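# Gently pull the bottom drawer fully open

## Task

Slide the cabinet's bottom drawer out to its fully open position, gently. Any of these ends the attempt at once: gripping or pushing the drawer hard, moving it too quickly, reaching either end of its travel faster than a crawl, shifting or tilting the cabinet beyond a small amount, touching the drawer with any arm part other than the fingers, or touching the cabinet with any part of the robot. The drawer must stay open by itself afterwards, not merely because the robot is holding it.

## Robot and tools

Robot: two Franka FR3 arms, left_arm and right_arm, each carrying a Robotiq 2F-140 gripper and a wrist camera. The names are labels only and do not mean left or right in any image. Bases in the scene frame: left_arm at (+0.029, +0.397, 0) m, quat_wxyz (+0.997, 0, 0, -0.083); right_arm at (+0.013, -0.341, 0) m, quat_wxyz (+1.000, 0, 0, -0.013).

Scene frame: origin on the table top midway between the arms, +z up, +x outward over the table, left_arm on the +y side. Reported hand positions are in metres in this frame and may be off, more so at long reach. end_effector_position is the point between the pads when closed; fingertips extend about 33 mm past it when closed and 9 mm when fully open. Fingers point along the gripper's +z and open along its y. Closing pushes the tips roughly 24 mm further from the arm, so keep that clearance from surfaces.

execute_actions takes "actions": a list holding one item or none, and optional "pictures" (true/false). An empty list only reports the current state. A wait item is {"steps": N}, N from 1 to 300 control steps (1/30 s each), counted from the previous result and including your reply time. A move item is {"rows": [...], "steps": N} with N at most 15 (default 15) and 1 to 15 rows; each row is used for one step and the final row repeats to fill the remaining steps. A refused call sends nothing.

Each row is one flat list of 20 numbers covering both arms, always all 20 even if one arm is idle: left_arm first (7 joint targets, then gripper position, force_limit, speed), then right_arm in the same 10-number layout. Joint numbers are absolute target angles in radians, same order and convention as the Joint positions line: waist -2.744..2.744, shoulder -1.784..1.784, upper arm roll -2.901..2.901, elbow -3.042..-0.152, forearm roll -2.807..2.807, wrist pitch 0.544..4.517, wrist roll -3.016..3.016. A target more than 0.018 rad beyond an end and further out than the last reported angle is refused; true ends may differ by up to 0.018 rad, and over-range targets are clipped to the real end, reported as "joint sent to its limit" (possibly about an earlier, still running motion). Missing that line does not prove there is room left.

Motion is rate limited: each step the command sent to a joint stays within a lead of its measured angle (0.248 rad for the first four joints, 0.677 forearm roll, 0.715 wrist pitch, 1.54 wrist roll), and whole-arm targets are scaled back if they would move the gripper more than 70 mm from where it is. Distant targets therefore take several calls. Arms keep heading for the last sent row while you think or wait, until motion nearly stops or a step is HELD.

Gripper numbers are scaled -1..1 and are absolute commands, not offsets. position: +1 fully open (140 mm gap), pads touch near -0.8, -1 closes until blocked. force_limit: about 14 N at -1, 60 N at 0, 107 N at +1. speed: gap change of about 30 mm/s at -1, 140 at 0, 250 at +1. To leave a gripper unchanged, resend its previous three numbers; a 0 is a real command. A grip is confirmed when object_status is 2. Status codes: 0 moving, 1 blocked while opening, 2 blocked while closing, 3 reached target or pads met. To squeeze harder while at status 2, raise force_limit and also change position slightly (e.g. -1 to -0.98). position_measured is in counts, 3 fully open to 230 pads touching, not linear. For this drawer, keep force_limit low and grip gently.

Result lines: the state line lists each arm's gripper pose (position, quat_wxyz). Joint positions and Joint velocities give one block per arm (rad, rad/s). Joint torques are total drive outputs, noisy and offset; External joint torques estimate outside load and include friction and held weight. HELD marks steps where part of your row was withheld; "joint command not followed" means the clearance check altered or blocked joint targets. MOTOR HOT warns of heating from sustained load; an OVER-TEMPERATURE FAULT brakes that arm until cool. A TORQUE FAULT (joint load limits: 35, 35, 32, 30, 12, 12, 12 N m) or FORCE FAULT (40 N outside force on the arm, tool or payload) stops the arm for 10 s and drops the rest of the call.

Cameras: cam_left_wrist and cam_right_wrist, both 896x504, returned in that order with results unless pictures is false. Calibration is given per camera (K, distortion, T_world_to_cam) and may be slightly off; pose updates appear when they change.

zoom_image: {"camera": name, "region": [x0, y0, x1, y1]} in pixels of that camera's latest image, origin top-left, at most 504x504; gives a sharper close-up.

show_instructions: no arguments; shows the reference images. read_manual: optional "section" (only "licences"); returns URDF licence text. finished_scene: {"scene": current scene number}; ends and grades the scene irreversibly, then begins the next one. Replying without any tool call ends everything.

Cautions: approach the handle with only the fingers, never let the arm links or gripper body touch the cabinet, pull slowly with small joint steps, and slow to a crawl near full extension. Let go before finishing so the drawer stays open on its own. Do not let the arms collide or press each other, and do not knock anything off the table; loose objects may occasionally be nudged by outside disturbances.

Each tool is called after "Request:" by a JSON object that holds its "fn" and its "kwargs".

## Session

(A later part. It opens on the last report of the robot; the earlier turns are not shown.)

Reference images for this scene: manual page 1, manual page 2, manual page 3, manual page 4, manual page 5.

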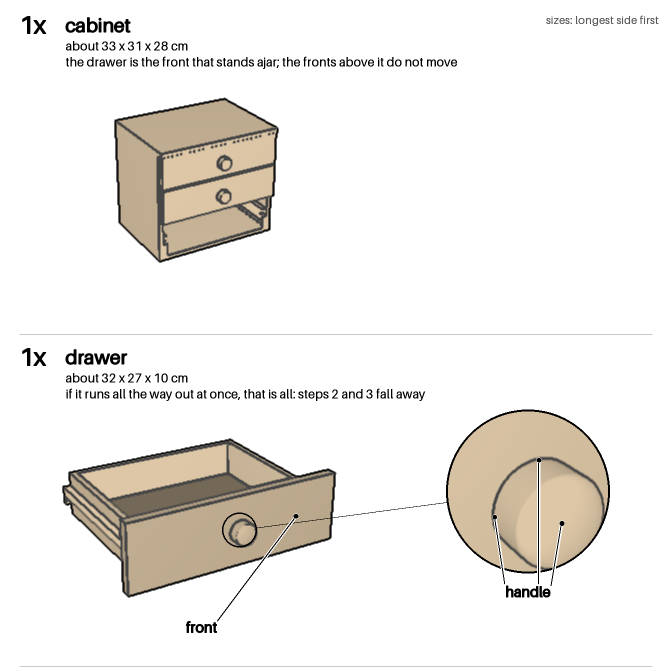

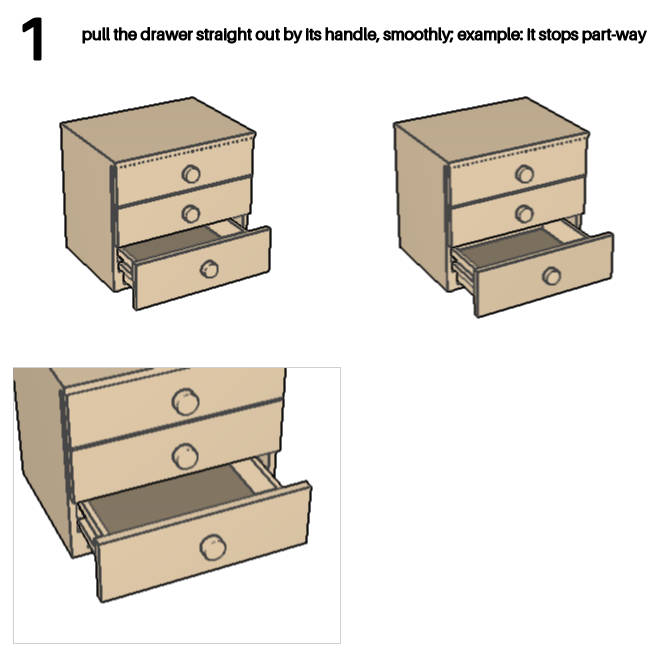

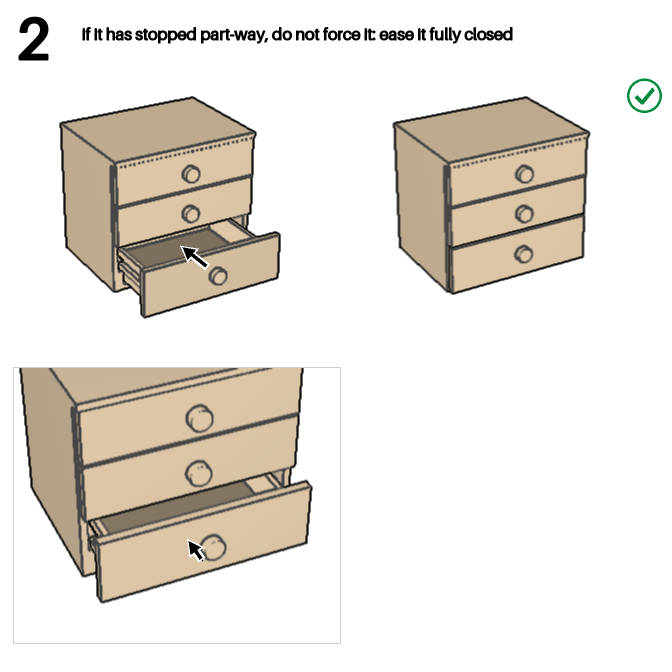

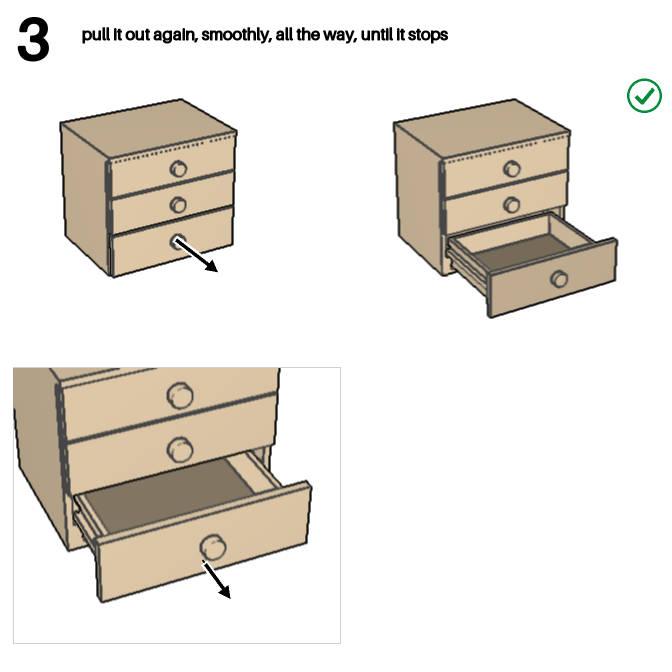

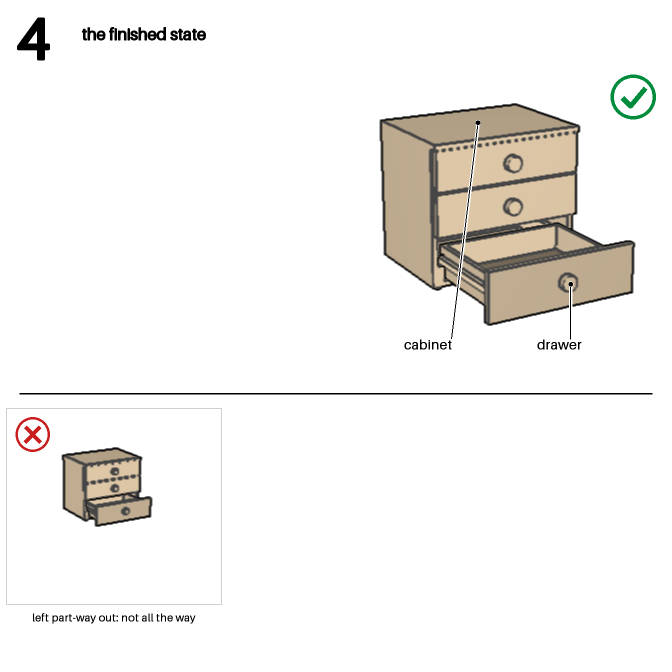

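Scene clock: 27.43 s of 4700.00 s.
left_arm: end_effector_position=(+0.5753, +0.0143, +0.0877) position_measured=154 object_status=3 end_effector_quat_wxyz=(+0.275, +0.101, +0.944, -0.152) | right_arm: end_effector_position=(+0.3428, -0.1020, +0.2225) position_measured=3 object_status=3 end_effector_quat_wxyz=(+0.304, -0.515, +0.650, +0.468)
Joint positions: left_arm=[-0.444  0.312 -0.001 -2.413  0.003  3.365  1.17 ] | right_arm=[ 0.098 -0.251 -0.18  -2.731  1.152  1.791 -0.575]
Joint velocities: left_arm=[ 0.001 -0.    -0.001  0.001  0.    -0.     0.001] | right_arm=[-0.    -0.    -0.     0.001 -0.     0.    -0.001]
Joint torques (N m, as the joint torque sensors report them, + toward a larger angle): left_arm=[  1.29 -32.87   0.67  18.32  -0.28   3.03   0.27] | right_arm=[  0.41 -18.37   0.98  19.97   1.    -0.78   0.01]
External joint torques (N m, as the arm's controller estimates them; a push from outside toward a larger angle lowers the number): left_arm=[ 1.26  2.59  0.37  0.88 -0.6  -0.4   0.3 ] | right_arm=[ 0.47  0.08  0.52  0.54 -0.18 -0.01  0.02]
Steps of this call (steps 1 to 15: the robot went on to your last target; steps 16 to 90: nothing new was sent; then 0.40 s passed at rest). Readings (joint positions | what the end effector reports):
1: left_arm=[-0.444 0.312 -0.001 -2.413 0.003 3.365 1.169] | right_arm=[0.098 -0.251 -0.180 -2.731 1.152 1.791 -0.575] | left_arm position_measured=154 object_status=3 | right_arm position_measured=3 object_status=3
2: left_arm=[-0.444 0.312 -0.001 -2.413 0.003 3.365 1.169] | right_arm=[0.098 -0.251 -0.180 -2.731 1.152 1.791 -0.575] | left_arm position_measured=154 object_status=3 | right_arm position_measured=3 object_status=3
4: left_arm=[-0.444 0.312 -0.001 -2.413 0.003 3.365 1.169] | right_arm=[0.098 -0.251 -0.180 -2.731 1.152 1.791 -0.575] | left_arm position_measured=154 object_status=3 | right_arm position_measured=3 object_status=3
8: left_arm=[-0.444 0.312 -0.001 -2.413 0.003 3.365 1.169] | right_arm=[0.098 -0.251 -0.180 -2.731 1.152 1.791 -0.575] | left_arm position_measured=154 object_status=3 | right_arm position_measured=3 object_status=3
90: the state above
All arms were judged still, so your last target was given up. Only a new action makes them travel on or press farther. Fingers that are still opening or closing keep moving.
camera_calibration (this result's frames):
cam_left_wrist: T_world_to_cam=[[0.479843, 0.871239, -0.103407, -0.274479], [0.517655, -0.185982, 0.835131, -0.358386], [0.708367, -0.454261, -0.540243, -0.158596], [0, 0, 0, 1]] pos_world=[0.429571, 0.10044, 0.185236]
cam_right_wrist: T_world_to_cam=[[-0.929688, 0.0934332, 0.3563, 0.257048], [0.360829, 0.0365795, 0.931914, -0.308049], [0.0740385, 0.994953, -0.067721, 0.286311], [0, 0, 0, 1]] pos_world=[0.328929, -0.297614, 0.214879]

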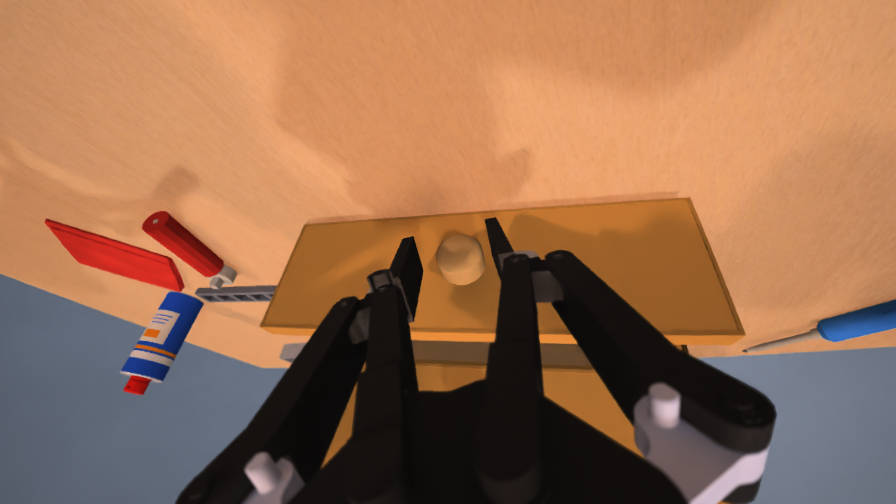

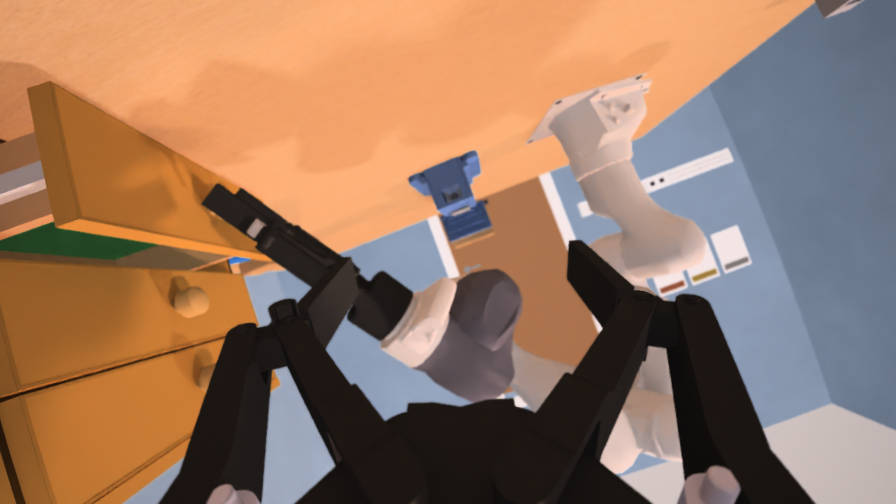

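Request:
{"fn": "show_instructions", "kwargs": {}}

Request:
{"fn": "execute_actions", "kwargs": {"actions": [{"rows":[[-0.439,0.3145,0,-2.4115,0,3.362,1.175,-0.2,-1,-0.5,0.098,-0.251,-0.18,-2.731,1.152,1.791,-0.575,1,-1,0],[-0.439,0.3145,0,-2.4115,0,3.362,1.175,-0.2,-1,-0.5,0.098,-0.251,-0.18,-2.731,1.152,1.791,-0.575,1,-1,0],[-0.439,0.3145,0,-2.4115,0,3.362,1.175,-0.2,-1,-0.5,0.098,-0.251,-0.18,-2.731,1.152,1.791,-0.575,1,-1,0],[-0.439,0.3145,0,-2.4115,0,3.362,1.175,-0.2,-1,-0.5,0.098,-0.251,-0.18,-2.731,1.152,1.791,-0.575,1,-1,0],[-0.439,0.3145,0,-2.4115,0,3.362,1.175,-1,-1,-1,0.098,-0.251,-0.18,-2.731,1.152,1.791,-0.575,1,-1,0]],"steps":15}], "pictures": false}}

Request:
{"fn": "execute_actions", "kwargs": {"actions": [{"steps":15}]}}

Reference images for this scene: manual page 1, manual page 2, manual page 3, manual page 4, manual page 5.

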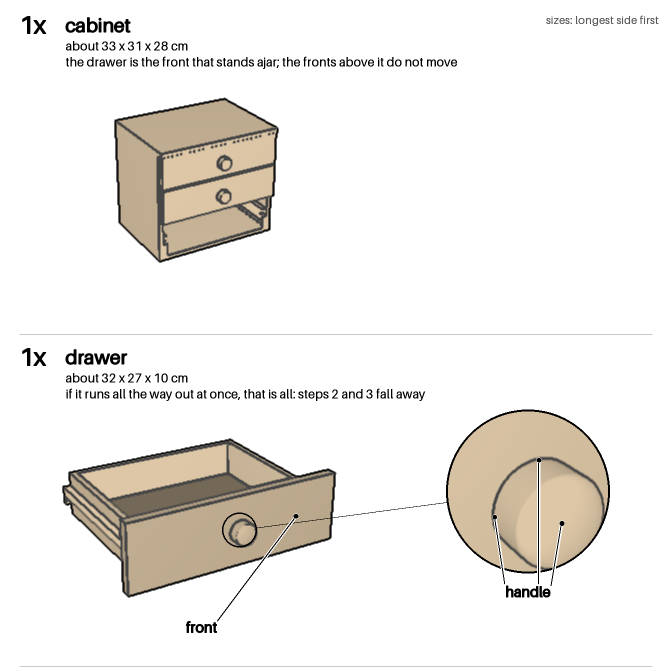

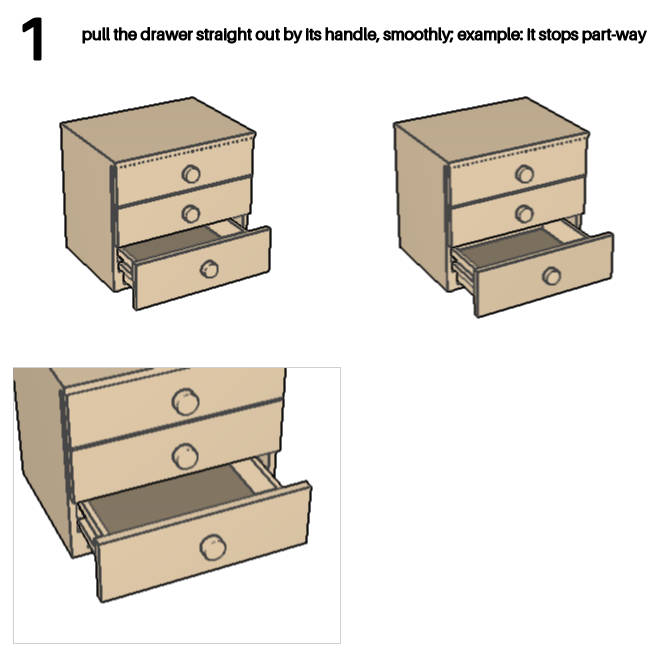

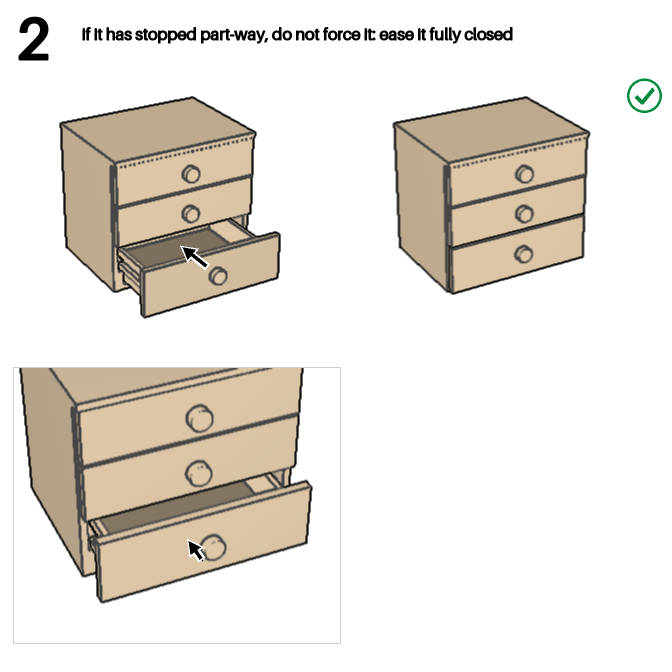

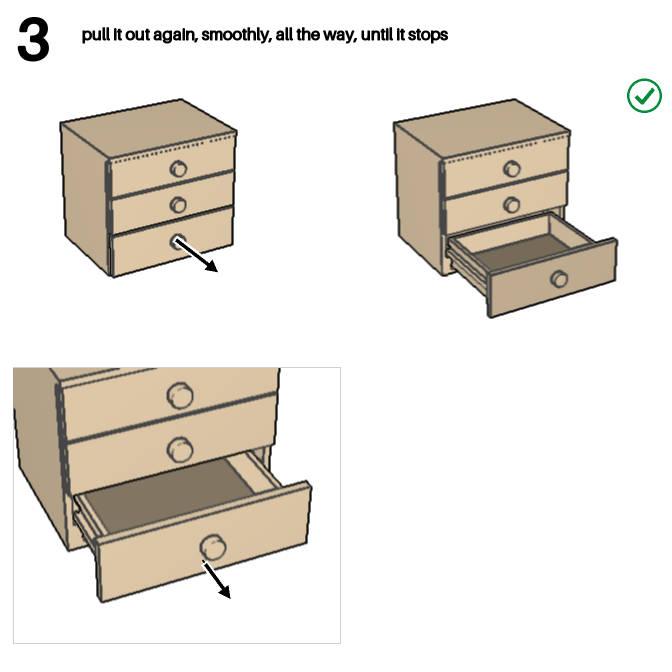

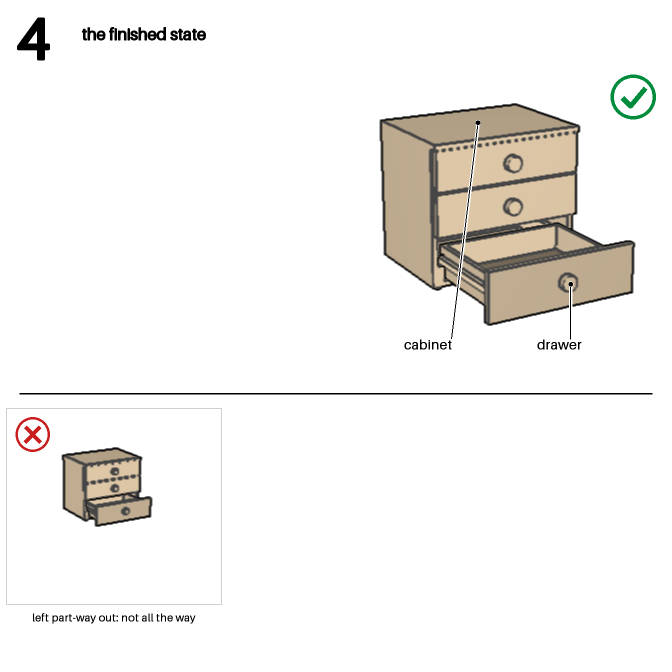

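Scene clock: 30.17 s of 4700.00 s.
left_arm: end_effector_position=(+0.5764, +0.0159, +0.0877) position_measured=170 object_status=0 end_effector_quat_wxyz=(+0.275, +0.099, +0.944, -0.152) | right_arm: end_effector_position=(+0.3428, -0.1020, +0.2225) position_measured=3 object_status=3 end_effector_quat_wxyz=(+0.304, -0.515, +0.650, +0.468)
Joint positions: left_arm=[-0.441  0.312 -0.001 -2.413  0.003  3.365  1.17 ] | right_arm=[ 0.098 -0.251 -0.18  -2.731  1.152  1.791 -0.575]
Joint velocities: left_arm=[ 0.     0.    -0.001  0.001  0.    -0.001  0.   ] | right_arm=[ 0.     0.    -0.001  0.    -0.     0.001 -0.   ]
Joint torques (N m, as the joint torque sensors report them, + toward a larger angle): left_arm=[  1.51 -32.92   0.62  18.33  -0.28   3.04   0.27] | right_arm=[  0.22 -18.49   1.15  19.6    1.02  -0.74   0.03]
External joint torques (N m, as the arm's controller estimates them; a push from outside toward a larger angle lowers the number): left_arm=[ 1.59  2.51  0.43  0.91 -0.62 -0.38  0.3 ] | right_arm=[ 0.26 -0.04  0.68  0.17 -0.15  0.04  0.04]
Steps of this call (steps 1 to 67: nothing new was sent; steps 68 to 82: all 15 steps of this action). Readings (joint positions | what the end effector reports):
68: left_arm=[-0.444 0.312 -0.001 -2.413 0.003 3.365 1.170] | right_arm=[0.098 -0.251 -0.180 -2.731 1.152 1.791 -0.575] | left_arm position_measured=154 object_status=3 | right_arm position_measured=3 object_status=3
69: left_arm=[-0.443 0.312 -0.001 -2.413 0.003 3.365 1.170] | right_arm=[0.098 -0.251 -0.180 -2.731 1.152 1.791 -0.575] | left_arm position_measured=154 object_status=3 | right_arm position_measured=3 object_status=3
71: left_arm=[-0.442 0.312 -0.001 -2.413 0.003 3.365 1.170] | right_arm=[0.098 -0.251 -0.180 -2.731 1.152 1.791 -0.575] | left_arm position_measured=154 object_status=3 | right_arm position_measured=3 object_status=3
75: left_arm=[-0.441 0.312 -0.001 -2.413 0.003 3.365 1.170] | right_arm=[0.098 -0.251 -0.180 -2.731 1.152 1.791 -0.575] | left_arm position_measured=159 object_status=0 | right_arm position_measured=3 object_status=3
82: the state above

Scene clock: 30.67 s of 4700.00 s.
left_arm: end_effector_position=(+0.5770, +0.0171, +0.0873) position_measured=183 object_status=2 end_effector_quat_wxyz=(+0.275, +0.098, +0.944, -0.151) | right_arm: end_effector_position=(+0.3428, -0.1020, +0.2225) position_measured=3 object_status=3 end_effector_quat_wxyz=(+0.304, -0.515, +0.650, +0.468)
Joint positions: left_arm=[-0.44   0.312 -0.    -2.413  0.002  3.364  1.17 ] | right_arm=[ 0.098 -0.251 -0.18  -2.731  1.152  1.791 -0.575]
Joint velocities: left_arm=[ 0.     0.     0.    -0.001 -0.     0.     0.001] | right_arm=[-0.     0.001  0.     0.    -0.     0.     0.004]
Joint torques (N m, as the joint torque sensors report them, + toward a larger angle): left_arm=[  0.65 -33.11  -0.02  18.38  -0.2    3.17   0.29] | right_arm=[  0.11 -18.39   1.06  19.57   1.05  -0.76   0.04]
External joint torques (N m, as the arm's controller estimates them; a push from outside toward a larger angle lowers the number): left_arm=[ 0.65  2.21 -0.29  1.05 -0.52 -0.24  0.31] | right_arm=[ 0.13  0.05  0.57  0.13 -0.13  0.02  0.05]
Steps of this call (steps 1 to 15: the robot went on to your last target). Readings (joint positions | what the end effector reports):
1: left_arm=[-0.441 0.312 -0.001 -2.413 0.003 3.365 1.170] | right_arm=[0.098 -0.251 -0.180 -2.731 1.152 1.791 -0.575] | left_arm position_measured=172 object_status=0 | right_arm position_measured=3 object_status=3
2: left_arm=[-0.441 0.312 -0.001 -2.413 0.003 3.365 1.170] | right_arm=[0.098 -0.251 -0.180 -2.731 1.152 1.791 -0.575] | left_arm position_measured=173 object_status=0 | right_arm position_measured=3 object_status=3
4: left_arm=[-0.441 0.312 -0.001 -2.413 0.002 3.365 1.170] | right_arm=[0.098 -0.251 -0.180 -2.731 1.152 1.791 -0.575] | left_arm position_measured=176 object_status=0 | right_arm position_measured=3 object_status=3
8: left_arm=[-0.440 0.312 -0.000 -2.413 0.002 3.364 1.170] | right_arm=[0.098 -0.251 -0.180 -2.731 1.152 1.791 -0.575] | left_arm position_measured=183 object_status=0 | right_arm position_measured=3 object_status=3
15: the state above
All arms were judged still, so your last target was given up. Only a new action makes them travel on or press farther. Fingers that are still opening or closing keep moving.
camera_calibration (this result's frames):
cam_left_wrist: T_world_to_cam=[[0.475313, 0.873747, -0.10317, -0.275267], [0.519272, -0.183935, 0.834581, -0.359372], [0.710236, -0.45026, -0.541139, -0.159801], [0, 0, 0, 1]] pos_world=[0.430946, 0.10246, 0.185051]
cam_right_wrist: T_world_to_cam=[[-0.929688, 0.0934333, 0.3563, 0.257048], [0.360829, 0.0365795, 0.931914, -0.308049], [0.0740386, 0.994953, -0.067721, 0.286311], [0, 0, 0, 1]] pos_world=[0.328929, -0.297614, 0.214879]

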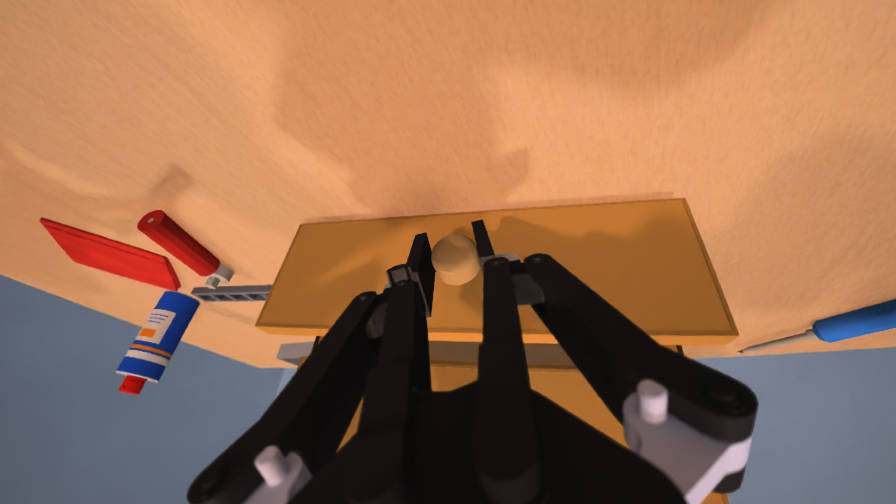

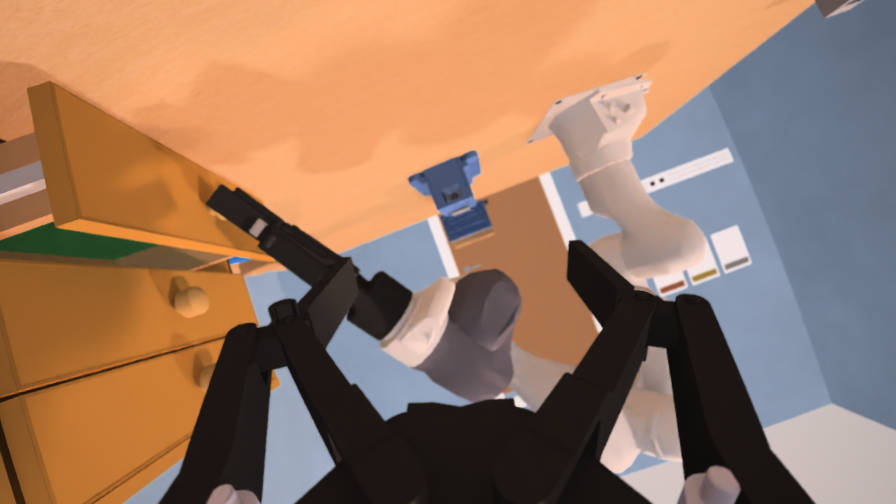

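Request:
{"fn": "execute_actions", "kwargs": {"actions": [{"rows":[[-0.44,0.3125,0,-2.413,0,3.363,1.172,-1,-1,-1,0.098,-0.251,-0.18,-2.731,1.152,1.791,-0.575,1,-1,0],[-0.441,0.3105,0,-2.415,0,3.364,1.169,-1,-1,-1,0.098,-0.251,-0.18,-2.731,1.152,1.791,-0.575,1,-1,0],[-0.4415,0.3085,0,-2.4178,0,3.364,1.166,-1,-1,-1,0.098,-0.251,-0.18,-2.731,1.152,1.791,-0.575,1,-1,0],[-0.442,0.3064,0,-2.4206,0,3.364,1.1635,-1,-1,-1,0.098,-0.251,-0.18,-2.731,1.152,1.791,-0.575,1,-1,0],[-0.4424,0.3044,0,-2.4234,0,3.364,1.163,-1,-1,-1,0.098,-0.251,-0.18,-2.731,1.152,1.791,-0.575,1,-1,0],[-0.4429,0.3023,0,-2.4262,0,3.364,1.1625,-1,-1,-1,0.098,-0.251,-0.18,-2.731,1.152,1.791,-0.575,1,-1,0],[-0.4434,0.3003,0,-2.429,0,3.364,1.162,-1,-1,-1,0.098,-0.251,-0.18,-2.731,1.152,1.791,-0.575,1,-1,0],[-0.4439,0.2983,0,-2.4318,0,3.364,1.1617,-1,-1,-1,0.098,-0.251,-0.18,-2.731,1.152,1.791,-0.575,1,-1,0],[-0.4444,0.2962,0,-2.4346,0,3.364,1.1613,-1,-1,-1,0.098,-0.251,-0.18,-2.731,1.152,1.791,-0.575,1,-1,0],[-0.4449,0.2942,0,-2.4373,0,3.364,1.1609,-1,-1,-1,0.098,-0.251,-0.18,-2.731,1.152,1.791,-0.575,1,-1,0]],"steps":14}], "pictures": false}}

Scene clock: 38.40 s of 4700.00 s.
left_arm: end_effector_position=(+0.5702, +0.0189, +0.0875) position_measured=183 object_status=2 end_effector_quat_wxyz=(+0.273, +0.098, +0.945, -0.151) | right_arm: end_effector_position=(+0.3428, -0.1020, +0.2225) position_measured=3 object_status=3 end_effector_quat_wxyz=(+0.304, -0.515, +0.650, +0.468)
Joint positions: left_arm=[-0.444  0.298 -0.    -2.432  0.002  3.364  1.167] | right_arm=[ 0.098 -0.251 -0.18  -2.731  1.152  1.791 -0.575]
Joint velocities: left_arm=[-0.003 -0.012  0.    -0.015 -0.001  0.001 -0.006] | right_arm=[ 0.001 -0.001 -0.002 -0.    -0.001 -0.001  0.001]
Joint torques (N m, as the joint torque sensors report them, + toward a larger angle): left_arm=[ -0.54 -35.58  -0.01  14.76  -0.17   3.36  -0.2 ] | right_arm=[  0.21 -18.4    1.43  19.79   1.03  -0.77   0.01]
External joint torques (N m, as the arm's controller estimates them; a push from outside toward a larger angle lowers the number): left_arm=[-0.62 -0.86 -0.35 -2.54 -0.48 -0.04 -0.17] | right_arm=[ 0.2   0.08  0.9   0.38 -0.14  0.02  0.02]
Steps of this call (steps 1 to 90: nothing new was sent; then 4.27 s passed at rest; steps 91 to 104: all 14 steps of this action). Readings (joint positions | what the end effector reports):
91: left_arm=[-0.440 0.312 -0.000 -2.413 0.002 3.364 1.170] | right_arm=[0.098 -0.251 -0.180 -2.731 1.152 1.791 -0.575] | left_arm position_measured=183 object_status=2 | right_arm position_measured=3 object_status=3
92: left_arm=[-0.440 0.312 -0.000 -2.413 0.002 3.364 1.170] | right_arm=[0.098 -0.251 -0.180 -2.731 1.152 1.791 -0.575] | left_arm position_measured=183 object_status=2 | right_arm position_measured=3 object_status=3
94: left_arm=[-0.440 0.311 -0.000 -2.414 0.002 3.364 1.170] | right_arm=[0.098 -0.251 -0.180 -2.731 1.152 1.791 -0.575] | left_arm position_measured=183 object_status=2 | right_arm position_measured=3 object_status=3
98: left_arm=[-0.442 0.305 -0.000 -2.422 0.002 3.364 1.168] | right_arm=[0.098 -0.251 -0.180 -2.731 1.152 1.791 -0.575] | left_arm position_measured=183 object_status=2 | right_arm position_measured=3 object_status=3
104: the state above

Next p=9..16.

Request:
{"fn": "execute_actions", "kwargs": {"actions": [{"rows":[[-0.4454,0.2922,0,-2.4401,0,3.364,1.1605,-1,-1,-1,0.098,-0.251,-0.18,-2.731,1.152,1.791,-0.575,1,-1,0],[-0.4459,0.2901,0,-2.4428,0,3.364,1.1601,-1,-1,-1,0.098,-0.251,-0.18,-2.731,1.152,1.791,-0.575,1,-1,0],[-0.4464,0.2881,0,-2.4456,0,3.364,1.1597,-1,-1,-1,0.098,-0.251,-0.18,-2.731,1.152,1.791,-0.575,1,-1,0],[-0.4469,0.286,0,-2.4483,0,3.364,1.1593,-1,-1,-1,0.098,-0.251,-0.18,-2.731,1.152,1.791,-0.575,1,-1,0],[-0.4474,0.284,0,-2.4511,0,3.364,1.1589,-1,-1,-1,0.098,-0.251,-0.18,-2.731,1.152,1.791,-0.575,1,-1,0],[-0.4479,0.2819,0,-2.4538,0,3.364,1.1585,-1,-1,-1,0.098,-0.251,-0.18,-2.731,1.152,1.791,-0.575,1,-1,0],[-0.4484,0.2799,0,-2.4566,0,3.364,1.1581,-1,-1,-1,0.098,-0.251,-0.18,-2.731,1.152,1.791,-0.575,1,-1,0],[-0.4489,0.2778,0,-2.4593,0,3.364,1.1577,-1,-1,-1,0.098,-0.251,-0.18,-2.731,1.152,1.791,-0.575,1,-1,0]],"steps":12}], "pictures": false}}

Scene clock: 40.30 s of 4700.00 s.
left_arm: end_effector_position=(+0.5625, +0.0208, +0.0876) position_measured=183 object_status=2 end_effector_quat_wxyz=(+0.270, +0.099, +0.946, -0.151) | right_arm: end_effector_position=(+0.3428, -0.1020, +0.2225) position_measured=3 object_status=3 end_effector_quat_wxyz=(+0.304, -0.515, +0.650, +0.468)
Joint positions: left_arm=[-0.448  0.282 -0.    -2.454  0.002  3.365  1.163] | right_arm=[ 0.098 -0.251 -0.18  -2.731  1.152  1.791 -0.575]
Joint velocities: left_arm=[-0.002 -0.011 -0.    -0.012  0.001 -0.    -0.005] | right_arm=[ 0.    -0.    -0.     0.    -0.001  0.     0.001]
Joint torques (N m, as the joint torque sensors report them, + toward a larger angle): left_arm=[ -0.68 -35.12   0.29  14.71  -0.19   3.31  -0.18] | right_arm=[  0.53 -18.77   0.95  19.95   1.09  -0.79   0.04]
External joint torques (N m, as the arm's controller estimates them; a push from outside toward a larger angle lowers the number): left_arm=[-0.76 -0.87 -0.03 -2.62 -0.5  -0.12 -0.15] | right_arm=[ 0.57 -0.29  0.47  0.51 -0.09 -0.02  0.05]
Steps of this call (steps 1 to 15: the robot went on to your last target; steps 16 to 45: nothing new was sent; steps 46 to 57: all 12 steps of this action). Readings (joint positions | what the end effector reports):
46: left_arm=[-0.444 0.297 -0.000 -2.434 0.002 3.365 1.166] | right_arm=[0.098 -0.251 -0.180 -2.731 1.152 1.791 -0.575] | left_arm position_measured=183 object_status=2 | right_arm position_measured=3 object_status=3
47: left_arm=[-0.444 0.296 -0.000 -2.435 0.002 3.365 1.166] | right_arm=[0.098 -0.251 -0.180 -2.731 1.152 1.791 -0.575] | left_arm position_measured=183 object_status=2 | right_arm position_measured=3 object_status=3
49: left_arm=[-0.445 0.293 -0.000 -2.439 0.002 3.365 1.165] | right_arm=[0.098 -0.251 -0.180 -2.731 1.152 1.791 -0.575] | left_arm position_measured=183 object_status=2 | right_arm position_measured=3 object_status=3
53: left_arm=[-0.447 0.285 -0.000 -2.449 0.002 3.365 1.164] | right_arm=[0.098 -0.251 -0.180 -2.731 1.152 1.791 -0.575] | left_arm position_measured=183 object_status=2 | right_arm position_measured=3 object_status=3
57: the state above

Request:
{"fn": "execute_actions", "kwargs": {"actions": [{"rows":[[-0.4494,0.2758,0,-2.462,0,3.364,1.1573,-1,-1,-1,0.098,-0.251,-0.18,-2.731,1.152,1.791,-0.575,1,-1,0],[-0.4499,0.2737,0,-2.4648,0,3.364,1.1569,-1,-1,-1,0.098,-0.251,-0.18,-2.731,1.152,1.791,-0.575,1,-1,0],[-0.4504,0.2717,0,-2.4675,0,3.364,1.1565,-1,-1,-1,0.098,-0.251,-0.18,-2.731,1.152,1.791,-0.575,1,-1,0],[-0.4509,0.2696,0,-2.4702,0,3.364,1.1561,-1,-1,-1,0.098,-0.251,-0.18,-2.731,1.152,1.791,-0.575,1,-1,0],[-0.4514,0.2676,0,-2.473,0,3.364,1.1557,-1,-1,-1,0.098,-0.251,-0.18,-2.731,1.152,1.791,-0.575,1,-1,0],[-0.4519,0.2655,0,-2.4757,0,3.364,1.1553,-1,-1,-1,0.098,-0.251,-0.18,-2.731,1.152,1.791,-0.575,1,-1,0],[-0.4524,0.2635,0,-2.4784,0,3.364,1.1549,-1,-1,-1,0.098,-0.251,-0.18,-2.731,1.152,1.791,-0.575,1,-1,0],[-0.4529,0.2614,0,-2.4811,0,3.364,1.1545,-1,-1,-1,0.098,-0.251,-0.18,-2.731,1.152,1.791,-0.575,1,-1,0]],"steps":12}], "pictures": false}}

Scene clock: 42.10 s of 4700.00 s.
left_arm: end_effector_position=(+0.5548, +0.0227, +0.0877) position_measured=183 object_status=2 end_effector_quat_wxyz=(+0.267, +0.100, +0.946, -0.151) | right_arm: end_effector_position=(+0.3428, -0.1020, +0.2225) position_measured=3 object_status=3 end_effector_quat_wxyz=(+0.304, -0.515, +0.650, +0.468)
Joint positions: left_arm=[-0.452  0.265 -0.    -2.476  0.002  3.365  1.16 ] | right_arm=[ 0.098 -0.251 -0.18  -2.731  1.152  1.791 -0.575]
Joint velocities: left_arm=[-0.    -0.001 -0.002 -0.002 -0.     0.001 -0.005] | right_arm=[ 0.001 -0.     0.001 -0.    -0.001 -0.    -0.001]
Joint torques (N m, as the joint torque sensors report them, + toward a larger angle): left_arm=[ -0.14 -34.58   0.04  14.34  -0.2    3.21  -0.06] | right_arm=[  0.14 -18.25   0.92  20.     1.01  -0.76   0.03]
External joint torques (N m, as the arm's controller estimates them; a push from outside toward a larger angle lowers the number): left_arm=[-0.17 -0.95 -0.28 -2.56 -0.5  -0.19 -0.04] | right_arm=[ 0.11  0.19  0.38  0.58 -0.16  0.02  0.04]
Steps of this call (steps 1 to 15: the robot went on to your last target; steps 16 to 42: nothing new was sent; steps 43 to 54: all 12 steps of this action). Readings (joint positions | what the end effector reports):
43: left_arm=[-0.448 0.280 -0.000 -2.456 0.002 3.365 1.163] | right_arm=[0.098 -0.251 -0.180 -2.731 1.152 1.791 -0.575] | left_arm position_measured=183 object_status=2 | right_arm position_measured=3 object_status=3
44: left_arm=[-0.449 0.280 -0.000 -2.457 0.002 3.365 1.162] | right_arm=[0.098 -0.251 -0.180 -2.731 1.152 1.791 -0.575] | left_arm position_measured=183 object_status=2 | right_arm position_measured=3 object_status=3
46: left_arm=[-0.449 0.277 -0.000 -2.461 0.002 3.365 1.162] | right_arm=[0.098 -0.251 -0.180 -2.731 1.152 1.791 -0.575] | left_arm position_measured=183 object_status=2 | right_arm position_measured=3 object_status=3
50: left_arm=[-0.451 0.269 -0.000 -2.471 0.002 3.365 1.161] | right_arm=[0.098 -0.251 -0.180 -2.731 1.152 1.791 -0.575] | left_arm position_measured=183 object_status=2 | right_arm position_measured=3 object_status=3
54: the state above

Request:
{"fn": "execute_actions", "kwargs": {"actions": [{"rows":[[-0.4532,0.2604,0,-2.4825,0,3.364,1.1543,-1,-1,-1,0.098,-0.251,-0.18,-2.731,1.152,1.791,-0.575,1,-1,0],[-0.4534,0.2594,0,-2.4838,0,3.364,1.1541,-1,-1,-1,0.098,-0.251,-0.18,-2.731,1.152,1.791,-0.575,1,-1,0],[-0.4537,0.2583,0,-2.4852,0,3.364,1.1539,-1,-1,-1,0.098,-0.251,-0.18,-2.731,1.152,1.791,-0.575,1,-1,0],[-0.4539,0.2573,0,-2.4865,0,3.364,1.1537,-1,-1,-1,0.098,-0.251,-0.18,-2.731,1.152,1.791,-0.575,1,-1,0]],"steps":10}], "pictures": false}}

Scene clock: 43.27 s of 4700.00 s.
left_arm: end_effector_position=(+0.5546, +0.0229, +0.0879) position_measured=183 object_status=2 end_effector_quat_wxyz=(+0.268, +0.099, +0.946, -0.151) | right_arm: end_effector_position=(+0.3428, -0.1020, +0.2225) position_measured=3 object_status=3 end_effector_quat_wxyz=(+0.304, -0.515, +0.650, +0.468)
Joint positions: left_arm=[-0.452  0.265 -0.    -2.478  0.002  3.367  1.159] | right_arm=[ 0.098 -0.251 -0.18  -2.731  1.152  1.791 -0.575]
Joint velocities: left_arm=[-0.     0.001  0.001 -0.001 -0.001  0.002 -0.001] | right_arm=[ 0.002 -0.001  0.    -0.001 -0.     0.     0.002]
Joint torques (N m, as the joint torque sensors report them, + toward a larger angle): left_arm=[ -0.79 -36.46   0.15  11.52  -0.2    2.89  -0.1 ] | right_arm=[  0.5  -18.1    1.49  19.8    1.03  -0.75   0.03]
External joint torques (N m, as the arm's controller estimates them; a push from outside toward a larger angle lowers the number): left_arm=[-0.78 -2.98 -0.08 -5.47 -0.51 -0.51 -0.07] | right_arm=[ 0.45  0.3   0.93  0.46 -0.14  0.05  0.04]
Steps of this call (steps 1 to 15: the robot went on to your last target; steps 16 to 25: nothing new was sent; steps 26 to 35: all 10 steps of this action). Readings (joint positions | what the end effector reports):
26: left_arm=[-0.452 0.265 -0.000 -2.476 0.002 3.365 1.159] | right_arm=[0.098 -0.251 -0.180 -2.731 1.152 1.791 -0.575] | left_arm position_measured=183 object_status=2 | right_arm position_measured=3 object_status=3
27: left_arm=[-0.452 0.265 -0.000 -2.476 0.002 3.366 1.159] | right_arm=[0.098 -0.251 -0.180 -2.731 1.152 1.791 -0.575] | left_arm position_measured=183 object_status=2 | right_arm position_measured=3 object_status=3
29: left_arm=[-0.452 0.265 -0.000 -2.477 0.002 3.366 1.159] | right_arm=[0.098 -0.251 -0.180 -2.731 1.152 1.791 -0.575] | left_arm position_measured=183 object_status=2 | right_arm position_measured=3 object_status=3
33: left_arm=[-0.452 0.265 -0.000 -2.478 0.002 3.367 1.159] | right_arm=[0.098 -0.251 -0.180 -2.731 1.152 1.791 -0.575] | left_arm position_measured=183 object_status=2 | right_arm position_measured=3 object_status=3
35: the state above


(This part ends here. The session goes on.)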